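## Task

Place both orange caps in the round steel dish that sits next to the tray, with no cap of any other kind in the dish and every remaining cap that began in the tray still in the tray. Tray and dish are not fixed; each must finish upright, resting on the table and nothing else. At the end nothing may be moving, the hand may not squeeze any cap, the tray or the dish from opposite sides even slightly, and the robot may not carry more than one fifth of the weight of any of them (friction on their sides included). Release everything and back the hand away.

## Robot and tools

ROBOT. One six-joint arm carrying a five-finger right hand. Joint ranges (rad): shoulder pan -3.142..3.142, shoulder lift -6.283..6.283, elbow 0..3.142, wrists 1-3 -6.283..6.283. Load limits (N m): pan 297, lift 297, elbow 135, each wrist 48.6; a held object's weight counts.

FRAMES. Scene frame: origin on the table top straight under the arm base, +z up, +y to the left when facing along +x. Results report the hand point in this frame (end_effector_position in m, end_effector_quat_wxyz, velocities in m/s and rad/s). The hand point rides with the palm, 0.05 m in front of it, at the spot where index pad and thumb tip meet in a pinch. Its own axes: +z runs along the straightened fingers (fingertips 0.06-0.07 m past the point), +y points out of the palm, +x crosses the palm from the thumb toward the little finger. The hand extends 0.08 m on the little-finger side; on the thumb side 0.02 m if the thumb is turned fully in front, up to 0.09 m otherwise. A rigid wrist bracket on the little-finger side stands 0.03 m beyond the point along +y and 0.11 m across the palm; it can strike objects.

ROW LAYOUT (one arm, so one row of numbers). 14 numbers, each -1..1: dx, dy, dz, rx, ry, rz, thumb_turn, thumb_bend, index, middle, ring, little, force_limit, speed. Optionally 6 more, 0..1: a per-joint stiffness multiplier in Joint positions order, kept until changed.
- dx..rz are an offset, not a pose: relative to the hand point's measured pose when the action begins (for a call's first action, the last pose a result reported), expressed in the hand point's own axes. 1.0 = 0.6 m for dx,dy,dz and 180 degrees for rx,ry,rz; rx,ry,rz form a single rotation vector. Every row of an action refers to that same starting pose; rows do not add up.
- The six hand numbers are absolute motor targets: -1 open (thumb beside the palm, digits straight), +1 closed (thumb opposite the fingers, digits curled in). A pinch is roughly thumb_turn +0.57, thumb_bend +0.75, index +0.22. To wrap an object 0.035-0.08 m wide, turn the thumb fully in front first, before arriving.
- force_limit maps -1..+1 to about 0..10 N at the fingertip (0..15 N for the two thumb motors); it only stops closing motion. speed maps -1..+1 from nearly still to full (full stroke in 0.6 s). For a soft grip close at speed -0.9 or less.

TOOLS.
- execute_actions(actions): list of actions; each action is up to 15 rows, one per 1/30 s step; fewer rows repeat the final row to fill 15 steps. Empty list just returns state and images. Each step the commanded pose is clipped to 100 mm and 16 degrees from the measured pose, so large offsets need several actions.
- move(target, speed, stop_force, blocking): target is one row as above, offset from the pose in the latest result that showed one. Straight path, 0.5-10 s long. speed in m/s, 0.002..0.5 (default 0.25); turn rate capped at twice that in rad/s. stop_force in N, 13..80: ends the path when push against the motion rises that much, then backs off 2 steps; use it only with slow, non-rotating moves, never to leave a surface you are touching. blocking=false returns after 0.5 s while the arm keeps going (not allowed with stop_force); then poll with wait(0) or call stop before sending other motion.
- wait(seconds 0..10), stop(), zoom_image(camera cam_high or cam_wrist, region [x0,y0,x1,y1] pixels, at most 504x504), show_instructions(), finished_scene(scene = current scene number; irreversible).

RESULTS. State line (pose, velocities), Hand target (where the controller is driving), step readings of end_effector_position (HELD = row partly held back), Wrist force/Wrist torque along the hand point axes (offset up to ~5.5 N, noise ~3.4 N, saturates ~100 N; "no reading" at start is normal). hand_measured, hand_stopped_by (moving, target, force, stalled, fault) and hand_load_n (positive = finger pushed open) list the six motors in row order; a dropped object shows as loads near 0. A move adds a "move:" line: done, contact, held, off_target, moving, fault, plus limits such as paced or held, and the distance to target. "pose unreachable" means the clearance check altered the command. MOTOR HOT warns of heating; OVER-TEMPERATURE FAULT brakes the arm.

CAMERAS. cam_high (fixed, overhead) and cam_wrist, both 672x504, with calibration given; the printed position drifts more at long reach.

CAUTIONS. The arm is stiff: commanding even slightly into a firm surface can trigger a torque fault or a 150 N force fault, halting it 10 s. Approach slowly, stop_force for contact. Motors lock when they finish; resend the same numbers to keep a grip, send a more open target to release. Loose objects may get nudged occasionally. Never knock anything off the table, keep tray and dish upright, place caps gently, then open the hand, lift clear and let everything settle before ending.

Each tool is called as name([rows], argument=value, ...), one row to a line, values as JSON.

Reference images:

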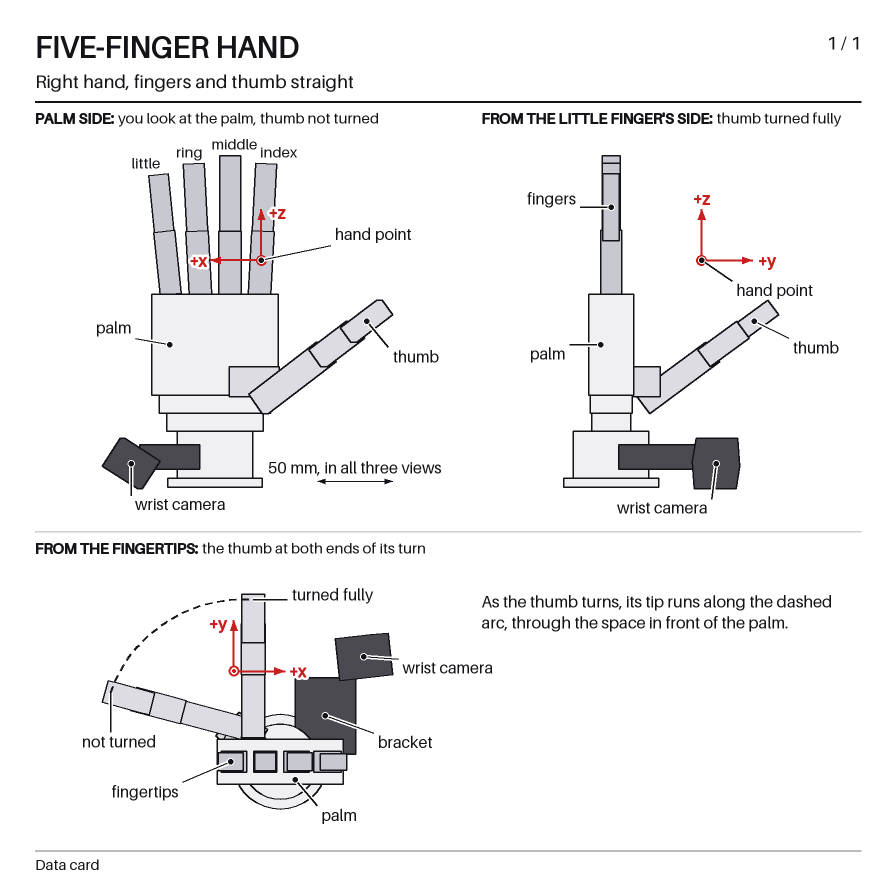

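## Session

execute_actions(actions=[])

Scene clock: 0.00 s.
end_effector_position=(+0.9535, -0.2347, +0.1229) hand_measured=(-1.000, -1.000, -1.000, -1.000, -1.000, -1.000) hand_load_n=(+0.0, +0.0, +0.0, +0.0, +0.0, +0.0) hand_stopped_by=(target, target, target, target, target, target) hand_force_limit=0.00 hand_speed=-0.80 end_effector_quat_wxyz=(-0.118, +0.955, +0.267, +0.060) end_effector_velocity=(-0.001, -0.002, -0.000) end_effector_angular_velocity=(+0.001, +0.001, -0.004)
Joint positions: [-0.413 -0.573  0.831  1.375  1.309  0.585]
Joint velocities: [-0.002  0.     0.     0.    -0.     0.002]
Wrist force (N, on the end effector, along its own x y z axes, offset not removed): no reading
Wrist torque (N m, same axes, about the end effector's origin, offset not removed): no reading
Hand target: +0.953, -0.235, +0.123; -0.118, +0.955, +0.267, +0.060
Joint stiffness scale: [1. 1. 1. 1. 1. 1.]

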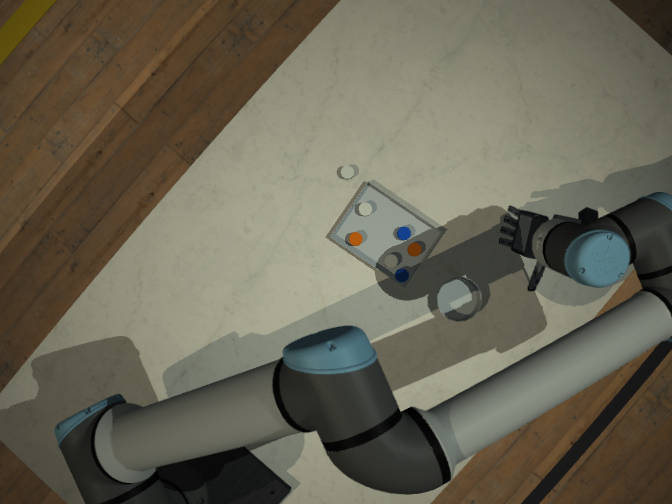

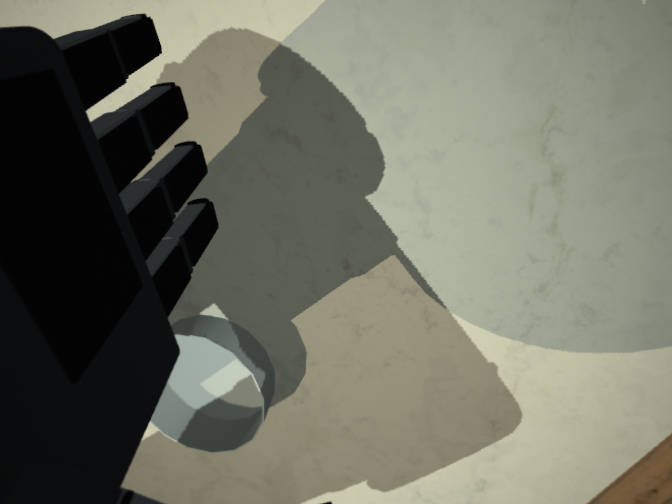

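zoom_image(camera="cam_high", region=[300, 140, 540, 340])

Region (300, 140, 540, 340) of cam_high's 672x504 image, scaled by 2.100, with more detail than that image has.

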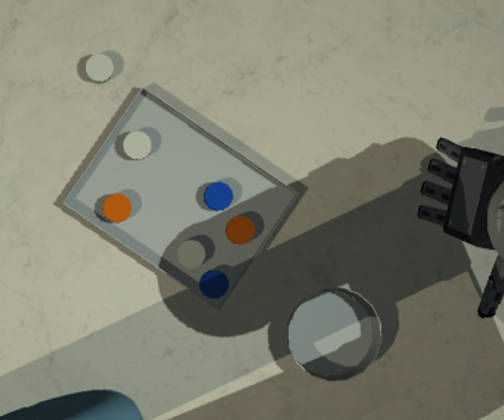

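move(target=[-0.0732, -0.5537, 0.1368, 0.2983, 0.0884, 0.0288, 0.57, 0.6, -0.2, -1, -1, -1, 0.0, 0.5], speed=0.25)

Scene clock: 62.30 s.
end_effector_position=(+0.7485, +0.0385, +0.1000) hand_measured=(+0.570, +0.600, -0.200, -1.000, -1.000, -1.000) hand_load_n=(+0.0, +0.0, +0.0, +0.0, +0.0, +0.0) hand_stopped_by=(target, target, target, target, target, target) hand_force_limit=0.00 hand_speed=0.50 end_effector_quat_wxyz=(-0.569, +0.794, +0.204, +0.056) end_effector_velocity=(-0.001, +0.002, +0.002) end_effector_angular_velocity=(+0.015, -0.006, +0.004)
Joint positions: [-0.427 -0.668  1.517  1.718  0.683  0.111]
Joint velocities: [-0.001  0.     0.006  0.014 -0.004 -0.026]
Wrist force (N, on the end effector, along its own x y z axes, offset not removed): [1.9 -0.5 -4.1]
Wrist torque (N m, same axes, about the end effector's origin, offset not removed): [0.44 0.05 0.29]
Hand target: +0.747, +0.040, +0.100; -0.571, +0.793, +0.204, +0.056
Off the commanded pose: 0.003 m, 0 deg.
Joint stiffness scale: [1. 1. 1. 1. 1. 1.]
move: done
camera_calibration (this result's frames):
cam_wrist: T_world_to_cam=[[0.289923, -0.292143, -0.911371, -0.116065], [-0.738221, -0.6743, -0.0186919, 0.584158], [-0.609076, 0.678212, -0.411162, 0.603107], [0, 0, 0, 1]] pos_world=[0.832226, -0.0490446, 0.153115]

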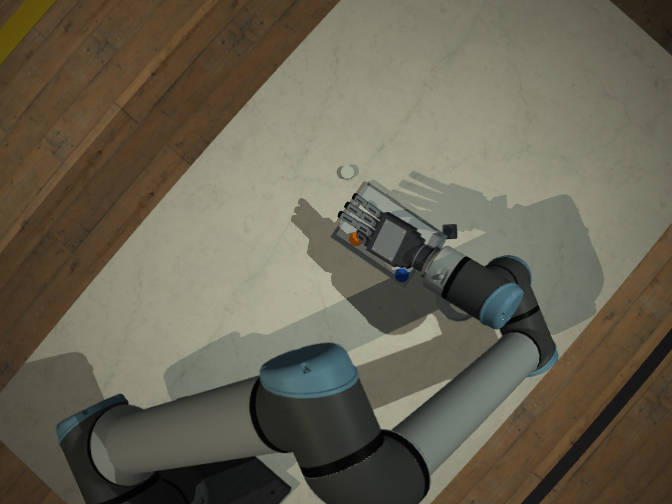

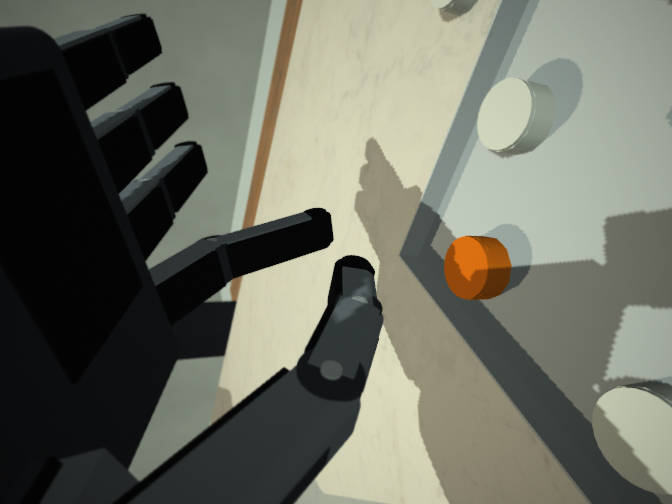

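zoom_image(camera="cam_high", region=[300, 140, 540, 340])

Region (300, 140, 540, 340) of cam_high's 672x504 image, scaled by 2.100, with more detail than that image has.

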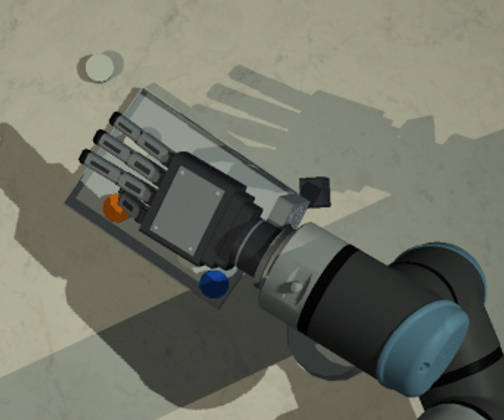

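move(target=[-0.0572, 0.0308, 0.0618, 0.0505, 0.0236, -0.0555, 0.57, 0.4, -0.5, -1, -1, -1, 0.0, 0.5], speed=0.15)

Scene clock: 99.20 s.
end_effector_position=(+0.7302, +0.0568, +0.0775) hand_measured=(+0.570, +0.400, -0.500, -1.000, -1.000, -1.000) hand_load_n=(+0.0, +0.0, +0.0, +0.0, +0.0, +0.0) hand_stopped_by=(target, target, target, target, target, target) hand_force_limit=0.00 hand_speed=0.50 end_effector_quat_wxyz=(-0.618, +0.728, +0.270, +0.128) end_effector_velocity=(+0.000, -0.001, +0.002) end_effector_angular_velocity=(+0.011, -0.012, +0.003)
Joint positions: [-0.448 -0.63   1.628  1.803  0.646 -0.286]
Joint velocities: [-0.003  0.     0.003  0.012  0.001 -0.027]
Wrist force (N, on the end effector, along its own x y z axes, offset not removed): [0.5 -1.5 -3.7]
Wrist torque (N m, same axes, about the end effector's origin, offset not removed): [0.42 0.29 -0.02]
Hand target: +0.719, +0.059, +0.060; -0.630, +0.724, +0.255, +0.119
Off the commanded pose: 0.021 m, 3 deg.
Joint stiffness scale: [1. 1. 1. 1. 1. 1.]
move: off_target
camera_calibration (this result's frames):
cam_wrist: T_world_to_cam=[[0.460421, -0.11384, -0.880371, -0.263018], [-0.675356, -0.688557, -0.264164, 0.556572], [-0.576113, 0.716191, -0.393909, 0.542717], [0, 0, 0, 1]] pos_world=[0.80965, -0.0353993, 0.129254]

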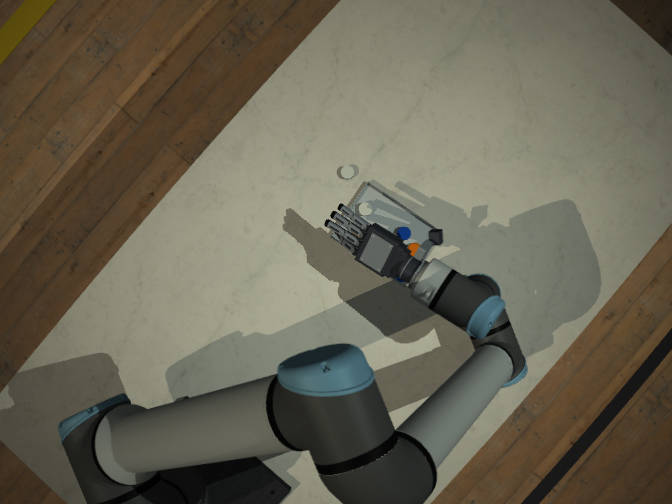

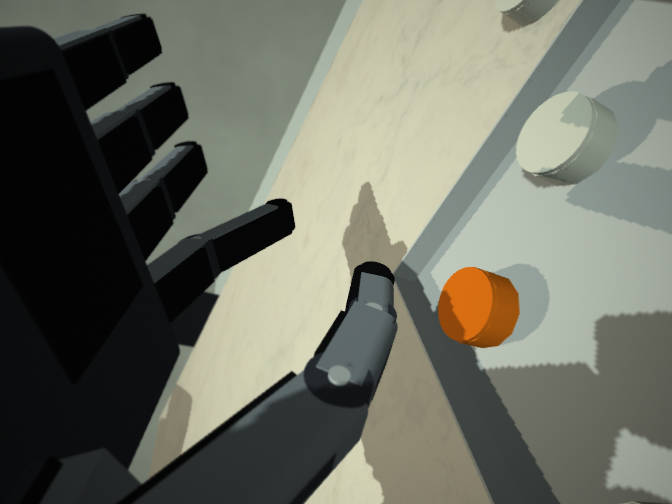

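move(target=[-0.035, 0.029, 0.0177, 0, 0, 0, 0.57, 0.4, -0.5, -1, -1, -1, 0.0, 0.5], speed=0.08)

Scene clock: 111.80 s.
end_effector_position=(+0.7306, +0.0567, +0.0701) hand_measured=(+0.570, +0.400, -0.500, -1.000, -1.000, -1.000) hand_load_n=(+0.0, +0.0, +0.0, +0.0, +0.0, +0.0) hand_stopped_by=(target, target, target, target, target, target) hand_force_limit=0.00 hand_speed=0.50 end_effector_quat_wxyz=(-0.606, +0.730, +0.282, +0.139) end_effector_velocity=(+0.000, -0.000, -0.002) end_effector_angular_velocity=(-0.006, -0.010, -0.002)
Joint positions: [-0.448 -0.629  1.628  1.763  0.646 -0.289]
Joint velocities: [-0.    -0.     0.    -0.014 -0.001  0.003]
Wrist force (N, on the end effector, along its own x y z axes, offset not removed): [-0.7 0.5 0.8]
Wrist torque (N m, same axes, about the end effector's origin, offset not removed): [0.33 0.30 0.27]
Hand target: +0.721, +0.061, +0.051; -0.618, +0.728, +0.270, +0.128
Off the commanded pose: 0.023 m, 2 deg.
Joint stiffness scale: [1. 1. 1. 1. 1. 1.]
move: off_target
camera_calibration (this result's frames):
cam_wrist: T_world_to_cam=[[0.492319, -0.128488, -0.860879, -0.293549], [-0.665068, -0.693581, -0.27682, 0.548426], [-0.561522, 0.708827, -0.426916, 0.532241], [0, 0, 0, 1]] pos_world=[0.808125, -0.0346059, 0.126328]

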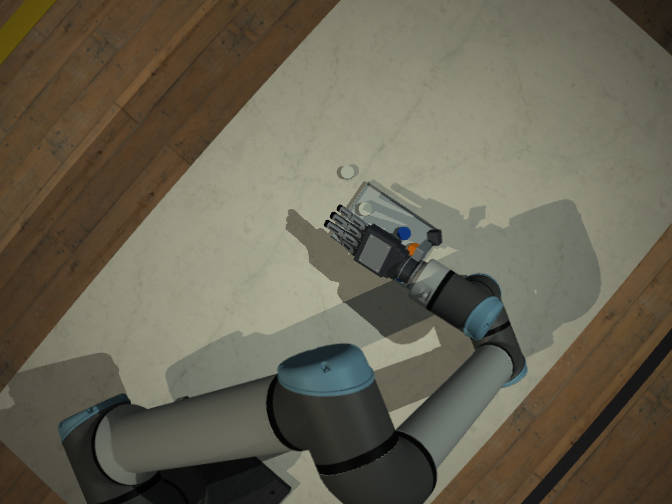

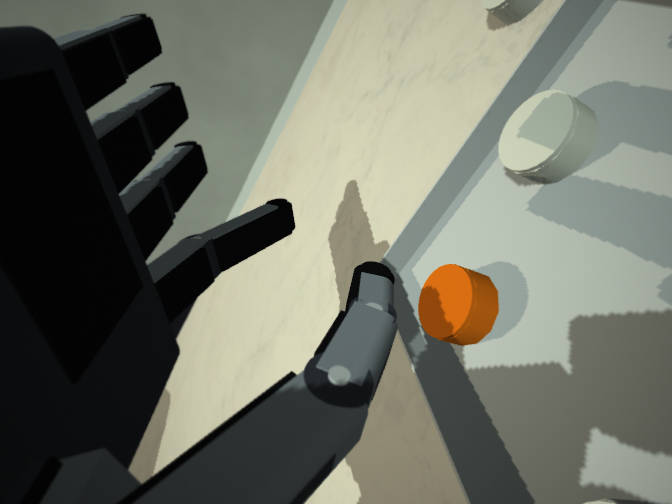

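move(target=[0.136, -0.2016, -0.0562, -0.4028, -0.1528, 0.1244, 0.57, 0.4, -0.5, -1, -1, -1, 0.0, 0.5], speed=0.3)

move(target=[0, 0, 0, 0, 0, 0.867, 0.57, 0.4, -0.5, -1, -1, -1, 0.0, 0.5], speed=0.4)

Scene clock: 166.83 s.
end_effector_position=(+0.7288, +0.0571, +0.2181) hand_measured=(+0.570, +0.400, -0.500, -1.000, -1.000, -1.000) hand_load_n=(+0.0, +0.0, +0.0, +0.0, +0.0, +0.0) hand_stopped_by=(target, target, target, target, target, target) hand_force_limit=0.00 hand_speed=0.50 end_effector_quat_wxyz=(-0.002, +0.990, +0.139, -0.002) end_effector_velocity=(+0.002, -0.001, +0.004) end_effector_angular_velocity=(-0.009, -0.003, -0.006)
Joint positions: [-0.052 -1.002  1.426  1.149  1.564  1.22 ]
Joint velocities: [ 0.002  0.    -0.008  0.004  0.009  0.008]
Wrist force (N, on the end effector, along its own x y z axes, offset not removed): [-1.2 2.3 -1.4]
Wrist torque (N m, same axes, about the end effector's origin, offset not removed): [0.56 0.47 0.04]
Hand target: +0.730, +0.057, +0.220; -0.000, +0.990, +0.138, -0.001
Off the commanded pose: 0.003 m, 0 deg.
Joint stiffness scale: [1. 1. 1. 1. 1. 1.]
move: done
camera_calibration (this result's frames):
cam_wrist: T_world_to_cam=[[0.171793, -0.985116, -0.0058651, -0.0691734], [-0.843399, -0.150151, 0.515881, 0.514533], [-0.509083, -0.083678, -0.85664, 0.694827], [0, 0, 0, 1]] pos_world=[0.799565, 0.0672554, 0.329374]

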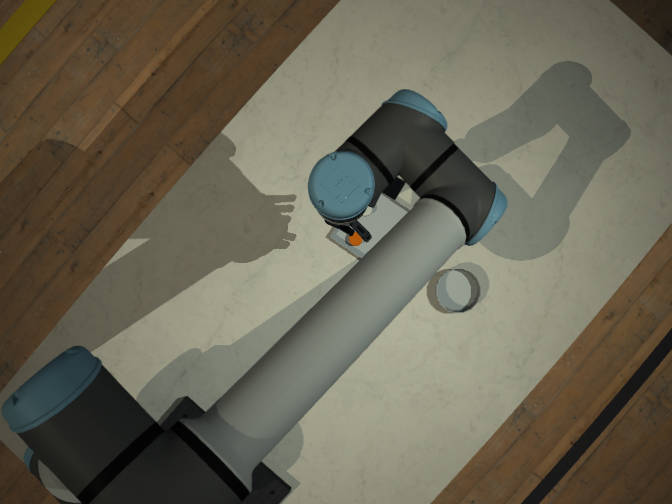

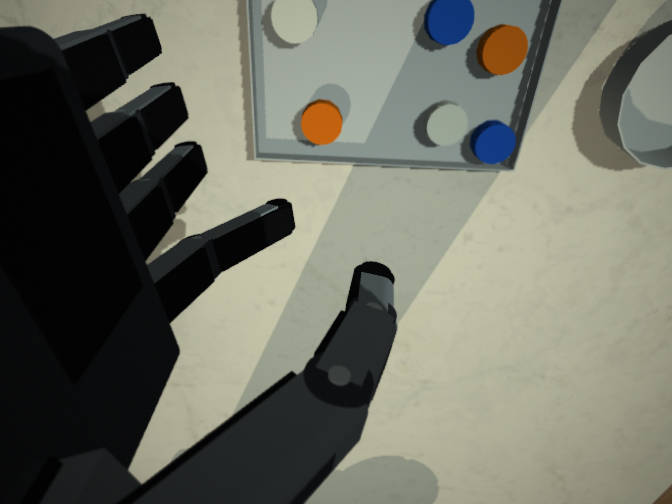

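Scene clock: 171.00 s.
end_effector_position=(+0.7299, +0.0575, +0.2184) hand_measured=(+0.570, +0.400, -0.500, -1.000, -1.000, -1.000) hand_load_n=(+0.0, +0.0, +0.0, +0.0, +0.0, +0.0) hand_stopped_by=(target, target, target, target, target, target) hand_force_limit=0.00 hand_speed=0.50 end_effector_quat_wxyz=(-0.000, -0.343, +0.939, +0.002) end_effector_velocity=(+0.000, +0.001, -0.001) end_effector_angular_velocity=(+0.001, +0.001, -0.018)
Joint positions: [-0.231 -1.012  1.443  1.142  1.563  3.761]
Joint velocities: [ 0.    -0.     0.002 -0.    -0.     0.019]
Wrist force (N, on the end effector, along its own x y z axes, offset not removed): [0.4 -0.3 0.0]
Wrist torque (N m, same axes, about the end effector's origin, offset not removed): [0.47 0.24 0.28]
Hand target: +0.729, +0.057, +0.218; -0.001, -0.341, +0.940, +0.002
Off the commanded pose: 0.001 m, 0 deg.
Joint stiffness scale: [1. 1. 1. 1. 1. 1.]
move: done
camera_calibration (this result's frames):
cam_wrist: T_world_to_cam=[[-0.560232, 0.828332, 0.0025663, 0.359207], [0.71155, 0.479657, 0.513444, -0.655315], [0.424071, 0.289474, -0.858119, -0.00654121], [0, 0, 0, 1]] pos_world=[0.670303, 0.0186774, 0.329933]

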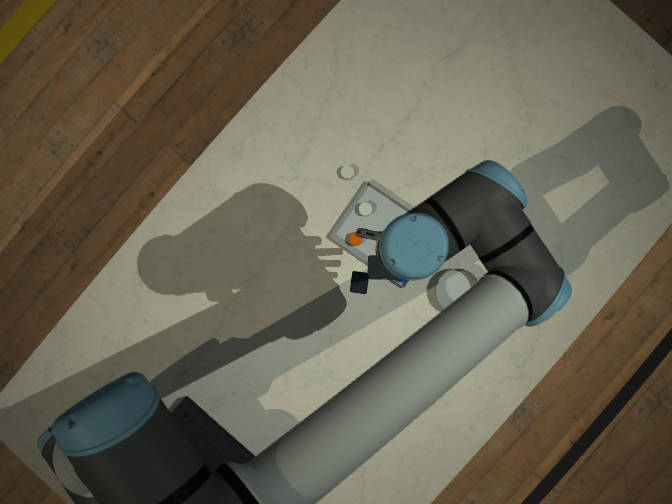

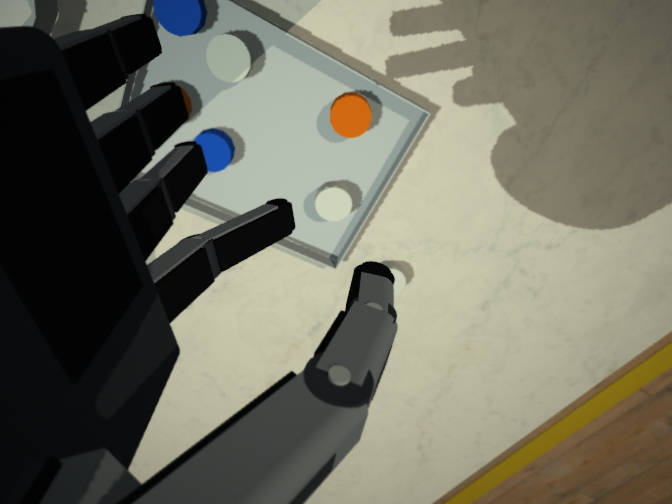

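move(target=[-0.008, 0.002, 0.247, 0.4226, 0.1135, -0.1396, 0.57, 0.4, -0.5, -1, -1, -1, 0.0, 0.5], speed=0.25)

Scene clock: 183.23 s.
end_effector_position=(+0.7339, +0.0611, +0.0704) hand_measured=(+0.570, +0.400, -0.500, -1.000, -1.000, -1.000) hand_load_n=(+0.0, +0.0, +0.0, +0.0, +0.0, +0.0) hand_stopped_by=(target, target, target, target, target, target) hand_force_limit=0.00 hand_speed=0.50 end_effector_quat_wxyz=(+0.054, -0.446, +0.639, -0.625) end_effector_velocity=(+0.002, -0.000, -0.002) end_effector_angular_velocity=(-0.012, -0.009, +0.012)
Joint positions: [ 0.151 -1.083  1.963 -0.491  2.54   2.949]
Joint velocities: [-0.001 -0.     0.011 -0.043 -0.007 -0.029]
Wrist force (N, on the end effector, along its own x y z axes, offset not removed): [0.9 1.2 1.1]
Wrist torque (N m, same axes, about the end effector's origin, offset not removed): [0.55 0.04 0.31]
Hand target: +0.733, +0.062, +0.070; +0.054, -0.448, +0.637, -0.625
Off the commanded pose: 0.002 m, 0 deg.
Joint stiffness scale: [1. 1. 1. 1. 1. 1.]
move: done
camera_calibration (this result's frames):
cam_wrist: T_world_to_cam=[[-0.435074, -0.111907, -0.893413, 0.387585], [0.232391, 0.944671, -0.231497, -0.208168], [0.869888, -0.30834, -0.384995, -0.460251], [0, 0, 0, 1]] pos_world=[0.617372, 0.0981097, 0.120889]

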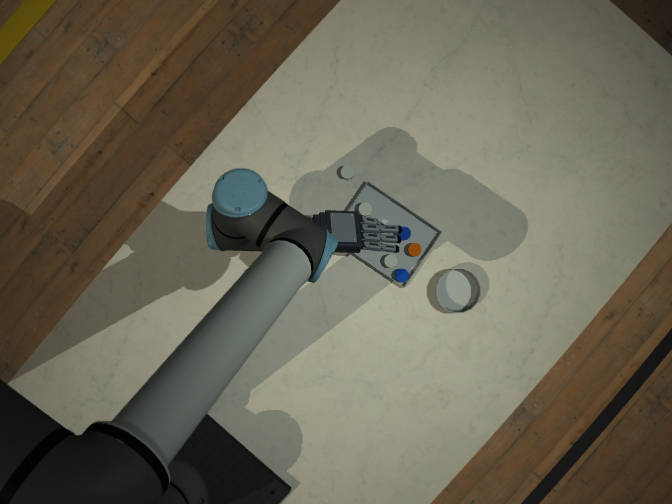

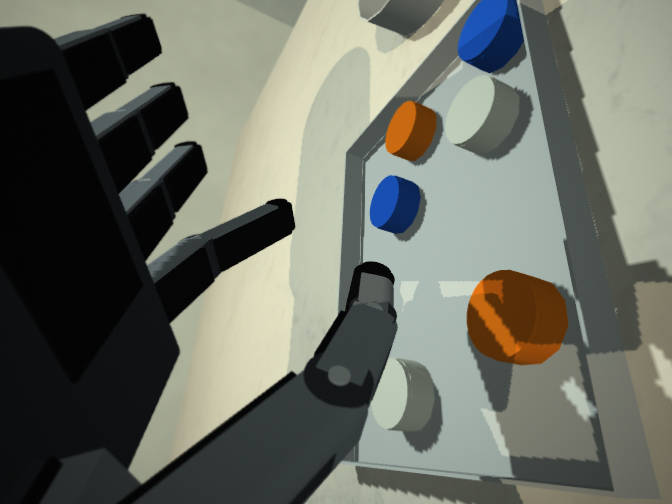

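move(target=[-0.031, 0.0519, -0.0042, 0, 0, 0, 0.57, 0.4, -0.5, -1, -1, -1, 0.0, 0.5], speed=0.08)

Scene clock: 193.27 s.
end_effector_position=(+0.7290, +0.0680, +0.0363) hand_measured=(+0.570, +0.400, -0.500, -1.000, -1.000, -1.000) hand_load_n=(+0.0, +0.0, +0.0, +0.0, +0.0, +0.0) hand_stopped_by=(target, target, target, target, target, target) hand_force_limit=0.00 hand_speed=0.50 end_effector_quat_wxyz=(+0.053, -0.446, +0.639, -0.625) end_effector_velocity=(+0.001, +0.000, +0.001) end_effector_angular_velocity=(+0.002, -0.010, -0.002)
Joint positions: [ 0.164 -1.035  1.973 -0.54   2.552  2.957]
Joint velocities: [ 0.     0.     0.    -0.009  0.002  0.002]
Wrist force (N, on the end effector, along its own x y z axes, offset not removed): [3.5 -2.9 -0.2]
Wrist torque (N m, same axes, about the end effector's origin, offset not removed): [-0.01 -0.24 0.53]
Hand target: +0.728, +0.069, +0.036; +0.054, -0.446, +0.639, -0.625
Off the commanded pose: 0.002 m, 0 deg.
Joint stiffness scale: [1. 1. 1. 1. 1. 1.]
move: done
camera_calibration (this result's frames):
cam_wrist: T_world_to_cam=[[-0.436087, -0.11202, -0.892905, 0.356411], [0.232656, 0.944454, -0.232115, -0.221623], [0.869309, -0.308962, -0.385802, -0.466504], [0, 0, 0, 1]] pos_world=[0.612525, 0.105106, 0.0868211]

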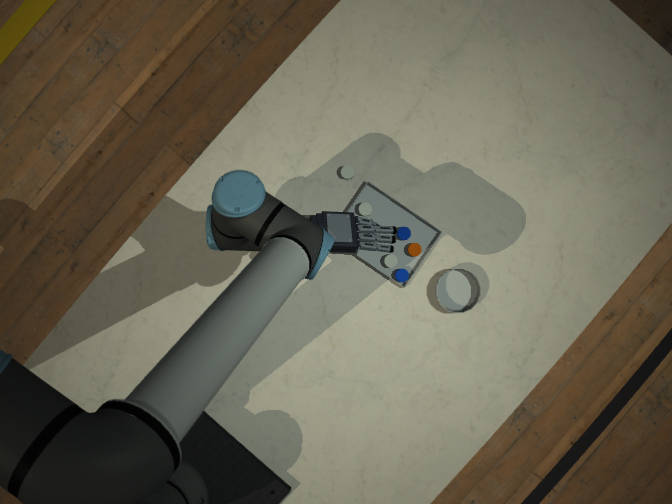

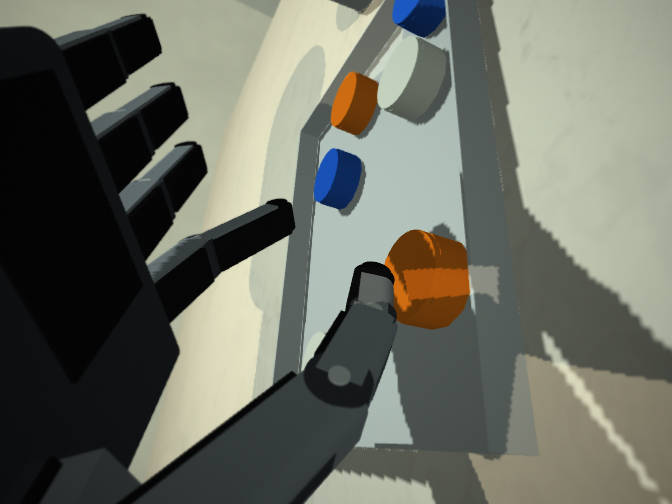

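zoom_image(camera="cam_wrist", region=[200, 120, 560, 480])

Region (200, 120, 560, 480) of cam_wrist's 672x504 image, scaled by 1.400, with more detail than that image has.

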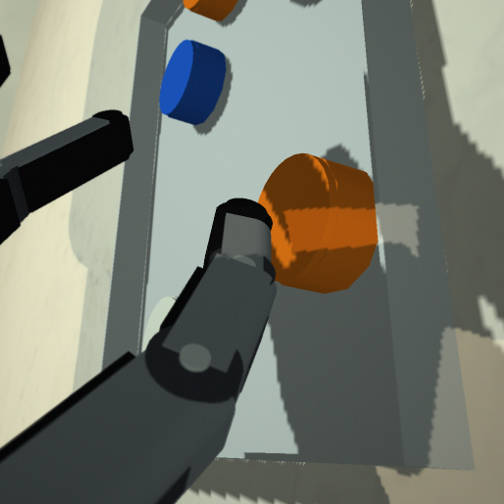

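move(target=[-0.0122, 0.0212, -0.0048, 0, 0, 0, 0.57, 0.4, -0.5, -1, -1, -1, 0.0, 0.5], speed=0.03)

Scene clock: 207.80 s.
end_effector_position=(+0.7291, +0.0717, +0.0282) hand_measured=(+0.570, +0.404, -0.500, -1.000, -1.000, -1.000) hand_load_n=(-1.5, -4.5, +0.0, +0.0, +0.0, +0.0) hand_stopped_by=(target, target, target, target, target, target) hand_force_limit=0.00 hand_speed=0.50 end_effector_quat_wxyz=(+0.055, -0.444, +0.639, -0.626) end_effector_velocity=(+0.001, +0.003, +0.001) end_effector_angular_velocity=(+0.001, -0.010, +0.001)
Joint positions: [ 0.17  -1.022  1.973 -0.557  2.56   2.962]
Joint velocities: [ 0.004 -0.    -0.    -0.008  0.003  0.001]
Wrist force (N, on the end effector, along its own x y z axes, offset not removed): [2.9 -6.6 -1.2]
Wrist torque (N m, same axes, about the end effector's origin, offset not removed): [0.01 0.21 0.08]
Hand target: +0.725, +0.073, +0.023; +0.053, -0.446, +0.639, -0.625
Off the commanded pose: 0.007 m, 0 deg.
Joint stiffness scale: [1. 1. 1. 1. 1. 1.]
move: off_target
camera_calibration (this result's frames):
cam_wrist: T_world_to_cam=[[-0.429914, -0.111245, -0.89599, 0.345237], [0.235203, 0.944316, -0.2301, -0.228936], [0.871696, -0.309663, -0.37981, -0.470393], [0, 0, 0, 1]] pos_world=[0.612308, 0.10893, 0.0779902]

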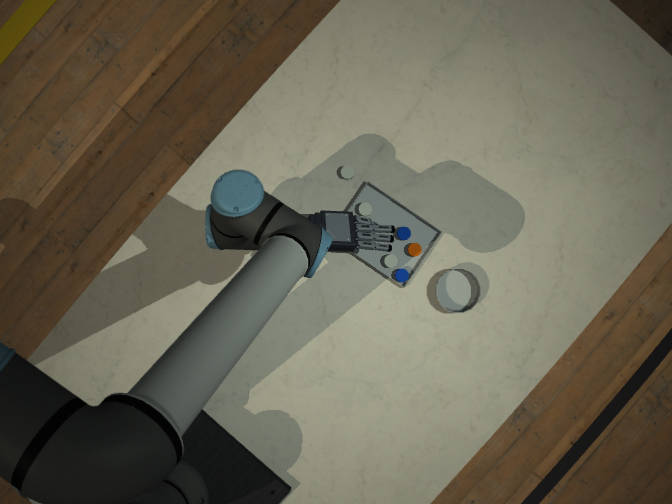

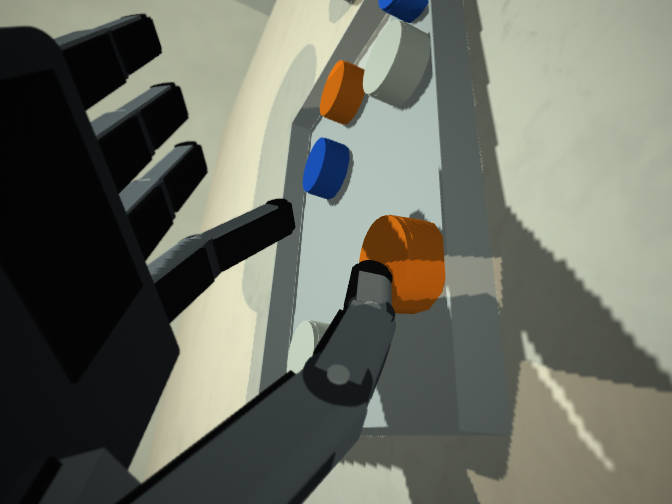

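zoom_image(camera="cam_wrist", region=[250, 150, 530, 470])

Region (250, 150, 530, 470) of cam_wrist's 672x504 image, scaled by 1.575, with more detail than that image has; it fills the left 441 columns of this view, and the rest is white.

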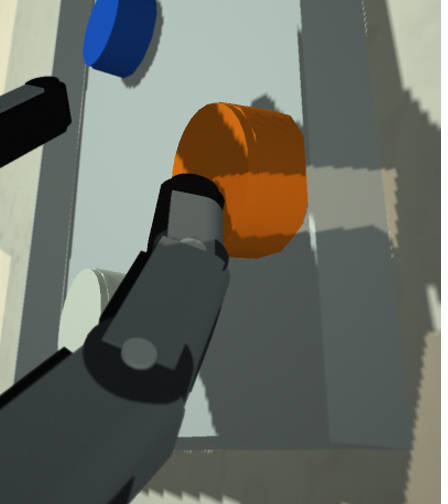

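move(target=[0.0049, -0.0085, -0.022, 0, 0, 0, 0.57, 0.4, -0.5, -1, -1, -1, 0.0, 0.5], speed=0.04)

move(target=[-0.0114, 0.0198, 0.0049, 0, 0, 0, 0.57, 0.4, -0.5, -1, -1, -1, 0.0, 0.5], speed=0.03)

Scene clock: 217.33 s.
end_effector_position=(+0.7238, +0.0798, +0.0370) hand_measured=(+0.570, +0.400, -0.500, -1.000, -1.000, -1.000) hand_load_n=(+0.0, +0.0, +0.0, +0.0, +0.0, +0.0) hand_stopped_by=(target, target, target, target, target, target) hand_force_limit=0.00 hand_speed=0.50 end_effector_quat_wxyz=(+0.056, -0.443, +0.639, -0.626) end_effector_velocity=(-0.002, -0.002, -0.000) end_effector_angular_velocity=(+0.000, +0.002, -0.007)
Joint positions: [ 0.185 -1.035  1.973 -0.537  2.573  2.972]
Joint velocities: [-0.002  0.     0.     0.006  0.004  0.005]
Wrist force (N, on the end effector, along its own x y z axes, offset not removed): [3.5 1.5 1.1]
Wrist torque (N m, same axes, about the end effector's origin, offset not removed): [0.56 -0.31 0.33]
Hand target: +0.722, +0.081, +0.037; +0.055, -0.444, +0.639, -0.626
Off the commanded pose: 0.002 m, 0 deg.
Joint stiffness scale: [1. 1. 1. 1. 1. 1.]
move: done
camera_calibration (this result's frames):
cam_wrist: T_world_to_cam=[[-0.428587, -0.111248, -0.896625, 0.350844], [0.235688, 0.944264, -0.229817, -0.233664], [0.872218, -0.309821, -0.37848, -0.460379], [0, 0, 0, 1]] pos_world=[0.60699, 0.117037, 0.0866316]

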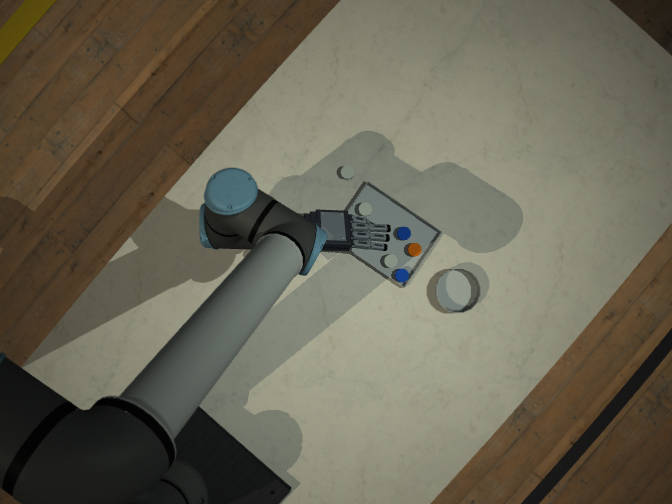

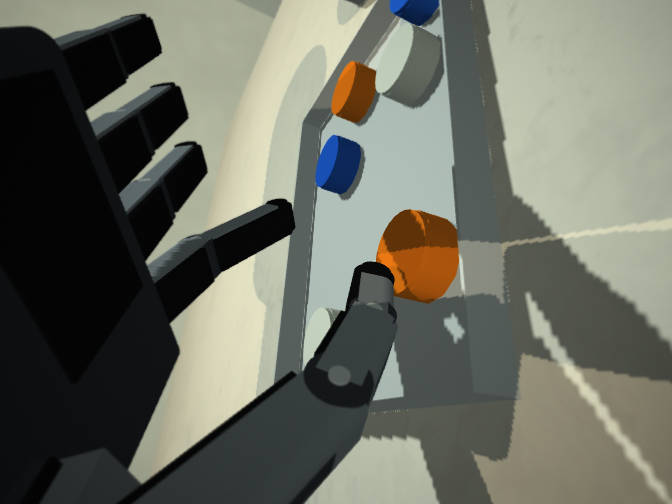

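Scene clock: 218.17 s.
end_effector_position=(+0.7254, +0.0800, +0.0252) hand_measured=(+0.570, +0.402, -0.500, -1.000, -1.000, -1.000) hand_load_n=(-1.5, -2.5, +0.0, +0.0, +0.0, +0.0) hand_stopped_by=(target, target, target, target, target, target) hand_force_limit=0.00 hand_speed=0.50 end_effector_quat_wxyz=(+0.057, -0.442, +0.639, -0.627) end_effector_velocity=(+0.002, +0.000, +0.001) end_effector_angular_velocity=(+0.001, -0.009, -0.000)
Joint positions: [ 0.185 -1.016  1.973 -0.558  2.573  2.972]
Joint velocities: [-0.     0.    -0.    -0.009  0.    -0.001]
Wrist force (N, on the end effector, along its own x y z axes, offset not removed): [-0.3 -1.4 -5.0]
Wrist torque (N m, same axes, about the end effector's origin, offset not removed): [0.72 0.82 -0.05]
Hand target: +0.724, +0.080, +0.023; +0.056, -0.443, +0.639, -0.626
Off the commanded pose: 0.003 m, 0 deg.
Joint stiffness scale: [1. 1. 1. 1. 1. 1.]
move: done
camera_calibration (this result's frames):
cam_wrist: T_world_to_cam=[[-0.426403, -0.110817, -0.897719, 0.339375], [0.23638, 0.944327, -0.228847, -0.237478], [0.873101, -0.309784, -0.376469, -0.466857], [0, 0, 0, 1]] pos_world=[0.608459, 0.117241, 0.07456]

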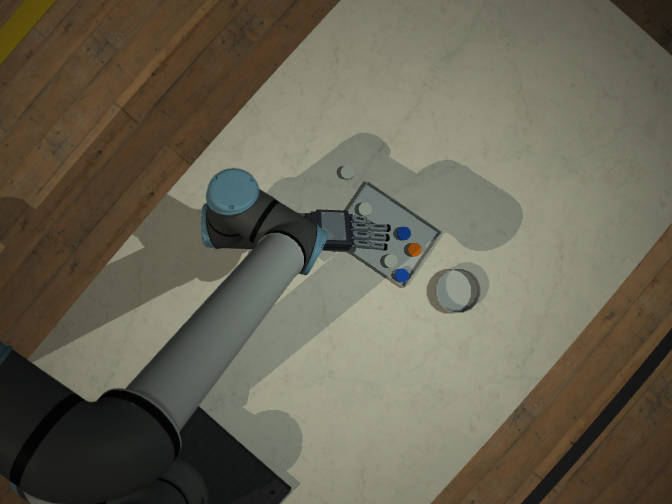

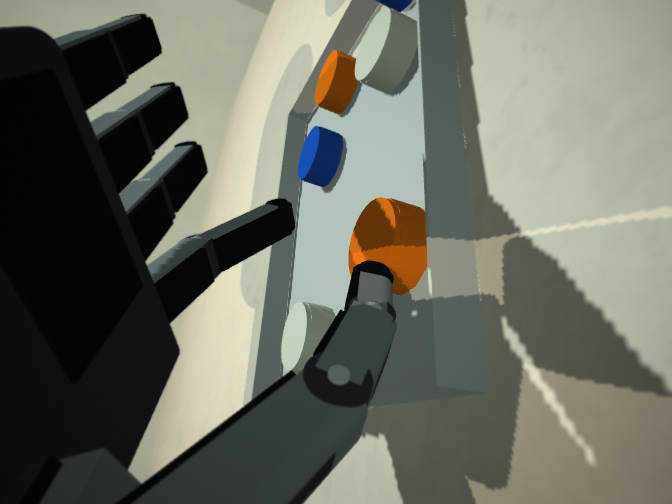

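execute_actions([
  [[0,0,0,0,0,0,0.57,0.4,0.3,-1,-1,-1,0.0,-0.5]],
  [[0,0,0,0,0,0,0.57,0.4,0.3,-1,-1,-1,0.0,-0.5]],
  [[0,0,0,0,0,0,0.57,0.4,0.3,-1,-1,-1,0.0,-0.5]],
])

Scene clock: 222.93 s.
end_effector_position=(+0.7259, +0.0801, +0.0261) hand_measured=(+0.570, +0.400, +0.024, -1.000, -1.000, -1.000) hand_load_n=(-1.5, +0.5, +2.5, +0.0, +0.0, +0.0) hand_stopped_by=(target, target, force, target, target, target) hand_force_limit=0.00 hand_speed=-0.50 end_effector_quat_wxyz=(+0.057, -0.442, +0.639, -0.627) end_effector_velocity=(+0.000, +0.000, +0.000) end_effector_angular_velocity=(-0.001, +0.001, +0.000)
Joint positions: [ 0.185 -1.017  1.973 -0.559  2.573  2.972]
Joint velocities: [ 0.001  0.    -0.001  0.     0.    -0.001]
Wrist force (N, on the end effector, along its own x y z axes, offset not removed): [-1.2 -2.4 -0.9]
Wrist torque (N m, same axes, about the end effector's origin, offset not removed): [0.29 0.66 -0.03]
Hand target: +0.726, +0.080, +0.026; +0.057, -0.442, +0.639, -0.627
Off the commanded pose: 0.000 m, 0 deg.
Joint stiffness scale: [1. 1. 1. 1. 1. 1.]
Step readings (end_effector_position; steps 1 to 15: 1st action; 16 to 30: 2nd action; 31 to 45: 3rd action):
0: (+0.7257, +0.0801, +0.0253)
1: (+0.7257, +0.0801, +0.0253)
2: (+0.7257, +0.0801, +0.0253)
4: (+0.7257, +0.0801, +0.0253)
8: (+0.7257, +0.0801, +0.0253)
15: (+0.7256, +0.0801, +0.0253)
16: (+0.7256, +0.0801, +0.0253)
17: (+0.7256, +0.0801, +0.0253)
19: (+0.7256, +0.0801, +0.0253)
23: (+0.7258, +0.0801, +0.0259)
30: (+0.7258, +0.0801, +0.0261)
31: (+0.7258, +0.0801, +0.0261)
32: (+0.7259, +0.0801, +0.0261)
34: (+0.7259, +0.0801, +0.0261)
38: (+0.7258, +0.0801, +0.0261)
45: end_effector_position above
camera_calibration (this result's frames):
cam_wrist: T_world_to_cam=[[-0.42462, -0.110523, -0.8986, 0.339033], [0.236827, 0.944404, -0.228066, -0.237805], [0.873848, -0.309654, -0.374838, -0.467481], [0, 0, 0, 1]] pos_world=[0.608786, 0.117297, 0.0751898]

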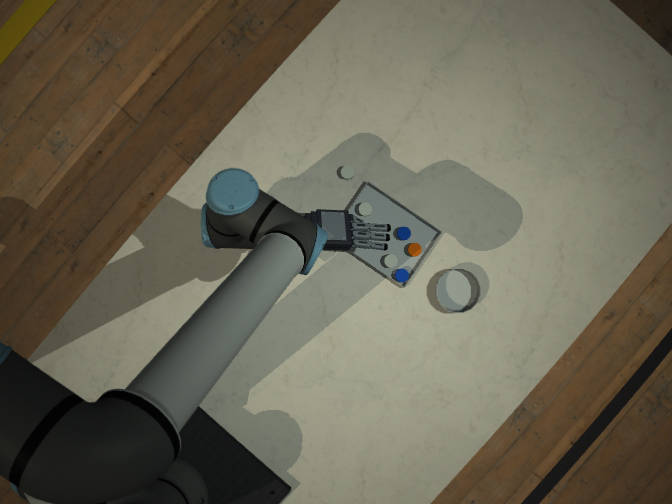

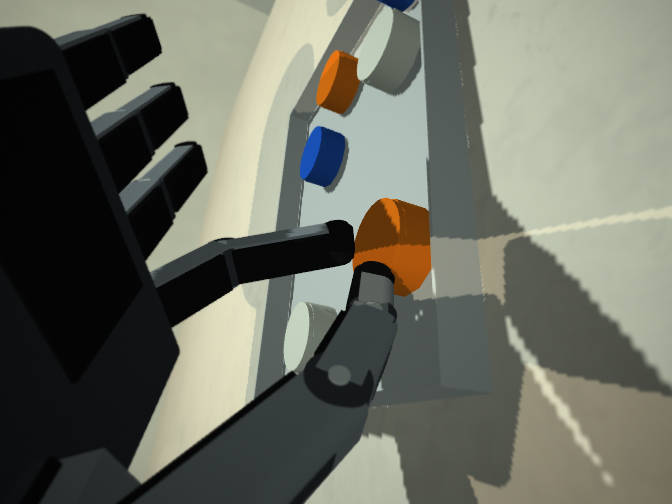

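move(target=[0.0347, -0.0267, -0.0022, -0.0907, -0.0423, 0.0551, 0.57, 0.4, -0.5, -1, -1, -1, 0.0, 0.5], speed=0.08)

Scene clock: 247.77 s.
end_effector_position=(+0.7181, +0.0714, +0.0483) hand_measured=(+0.570, +0.400, -0.500, -1.000, -1.000, -1.000) hand_load_n=(+0.0, +0.0, +0.0, +0.0, +0.0, +0.0) hand_stopped_by=(target, target, target, target, target, target) hand_force_limit=0.00 hand_speed=0.50 end_effector_quat_wxyz=(+0.089, -0.431, +0.751, -0.493) end_effector_velocity=(-0.003, +0.003, -0.002) end_effector_angular_velocity=(+0.017, +0.010, +0.002)
Joint positions: [ 0.092 -1.076  1.896 -0.045  2.347  3.405]
Joint velocities: [-0.    -0.    -0.     0.02  -0.013  0.016]
Wrist force (N, on the end effector, along its own x y z axes, offset not removed): [3.4 -1.1 -1.3]
Wrist torque (N m, same axes, about the end effector's origin, offset not removed): [0.33 -0.29 0.26]
Hand target: +0.720, +0.071, +0.050; +0.090, -0.429, +0.752, -0.492
Off the commanded pose: 0.003 m, 0 deg.
Joint stiffness scale: [1. 1. 1. 1. 1. 1.]
move: done
camera_calibration (this result's frames):
cam_wrist: T_world_to_cam=[[-0.48997, 0.217959, -0.844051, 0.375552], [0.287024, 0.954587, 0.0798855, -0.274289], [0.823132, -0.203122, -0.530279, -0.418775], [0, 0, 0, 1]] pos_world=[0.607443, 0.0949157, 0.116829]

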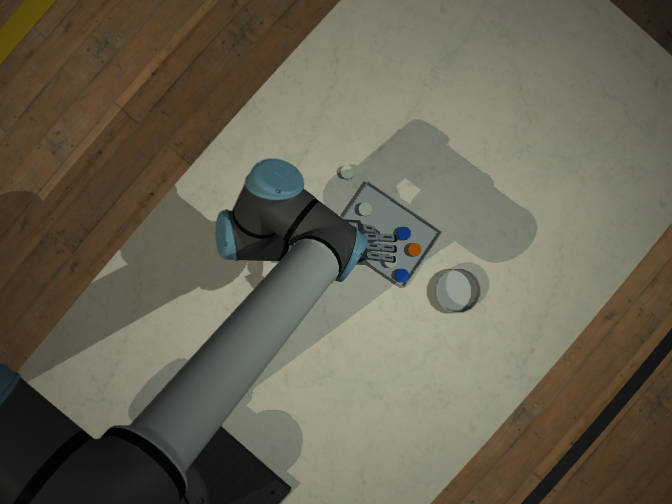

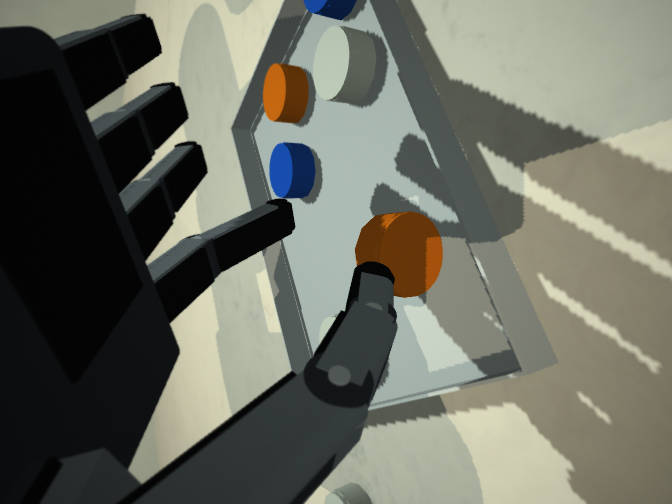

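move(target=[-0.0199, 0.0138, 0.0268, 0, 0, 0, 0.57, 0.4, -0.5, -1, -1, -1, 0.0, 0.5], speed=0.04)

Scene clock: 255.77 s.
end_effector_position=(+0.7272, +0.0719, +0.0294) hand_measured=(+0.570, +0.400, -0.500, -1.000, -1.000, -1.000) hand_load_n=(+0.0, +0.0, +0.0, +0.0, +0.0, +0.0) hand_stopped_by=(target, target, target, target, target, target) hand_force_limit=0.00 hand_speed=0.50 end_effector_quat_wxyz=(+0.088, -0.432, +0.751, -0.492) end_effector_velocity=(+0.004, +0.001, +0.002) end_effector_angular_velocity=(-0.001, -0.007, +0.002)
Joint positions: [ 0.091 -1.041  1.882 -0.065  2.345  3.404]
Joint velocities: [ 0.001  0.001 -0.005 -0.003  0.001 -0.002]
Wrist force (N, on the end effector, along its own x y z axes, offset not removed): [3.8 -0.6 -0.2]
Wrist torque (N m, same axes, about the end effector's origin, offset not removed): [0.32 -0.29 0.18]
Hand target: +0.730, +0.071, +0.030; +0.089, -0.431, +0.751, -0.493
Off the commanded pose: 0.003 m, 0 deg.
Joint stiffness scale: [1. 1. 1. 1. 1. 1.]
move: done
camera_calibration (this result's frames):
cam_wrist: T_world_to_cam=[[-0.492331, 0.217903, -0.842691, 0.365651], [0.286017, 0.954895, 0.0798147, -0.275224], [0.822073, -0.201728, -0.532448, -0.435388], [0, 0, 0, 1]] pos_world=[0.616661, 0.095304, 0.098276]

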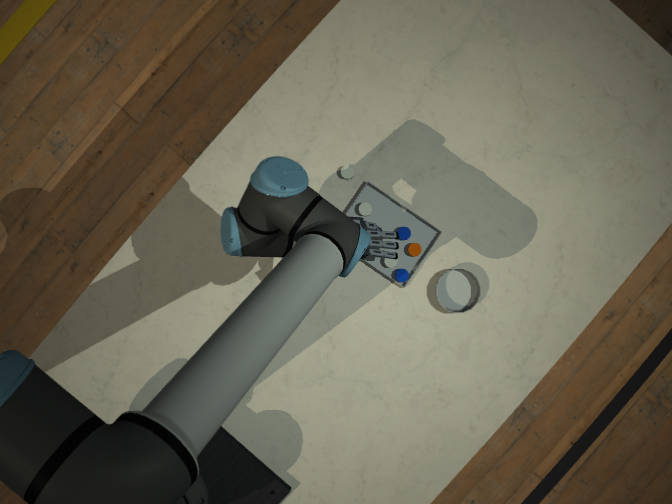

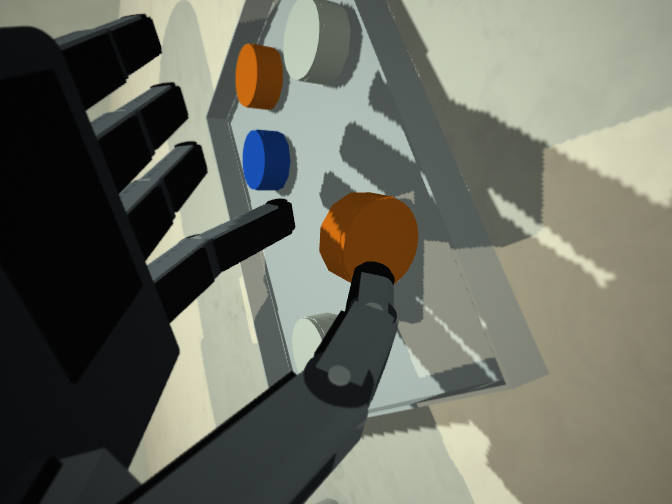

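move(target=[-0.005, 0.0137, 0.0162, 0, 0, 0, 0.57, 0.4, -0.5, -1, -1, -1, 0.0, 0.5], speed=0.03)

Scene clock: 262.27 s.
end_effector_position=(+0.7304, +0.0701, +0.0184) hand_measured=(+0.570, +0.400, -0.500, -1.000, -1.000, -1.000) hand_load_n=(+0.0, +0.0, +0.0, +0.0, +0.0, +0.0) hand_stopped_by=(target, target, target, target, target, target) hand_force_limit=0.00 hand_speed=0.50 end_effector_quat_wxyz=(+0.089, -0.431, +0.751, -0.493) end_effector_velocity=(+0.002, +0.001, -0.000) end_effector_angular_velocity=(+0.000, -0.004, +0.002)
Joint positions: [ 0.088 -1.025  1.882 -0.085  2.342  3.4  ]
Joint velocities: [ 0.001  0.    -0.    -0.005 -0.001 -0.002]
Wrist force (N, on the end effector, along its own x y z axes, offset not removed): [-3.1 -1.0 -2.4]
Wrist torque (N m, same axes, about the end effector's origin, offset not removed): [0.36 0.74 -0.04]
Hand target: +0.730, +0.069, +0.017; +0.088, -0.432, +0.751, -0.492
Off the commanded pose: 0.002 m, 0 deg.
Joint stiffness scale: [1. 1. 1. 1. 1. 1.]
move: done
camera_calibration (this result's frames):
cam_wrist: T_world_to_cam=[[-0.490606, 0.217908, -0.843696, 0.357158], [0.28565, 0.954944, 0.0805371, -0.273253], [0.823232, -0.201489, -0.530746, -0.445197], [0, 0, 0, 1]] pos_world=[0.619779, 0.0934114, 0.087053]

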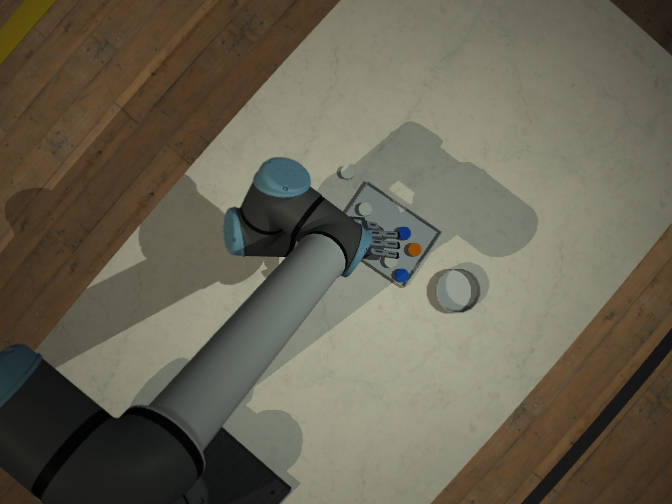

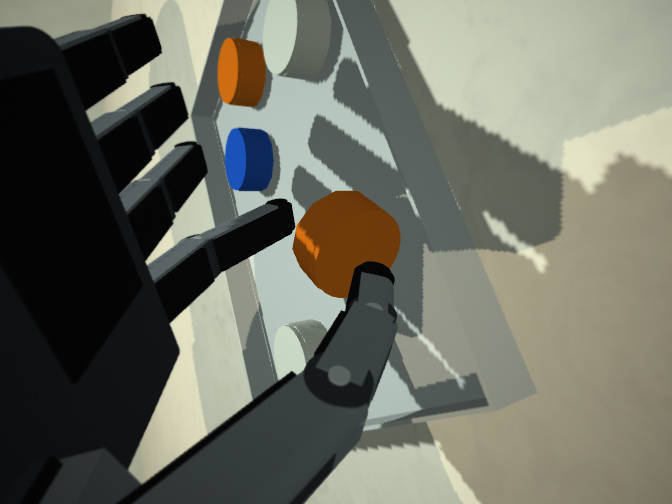

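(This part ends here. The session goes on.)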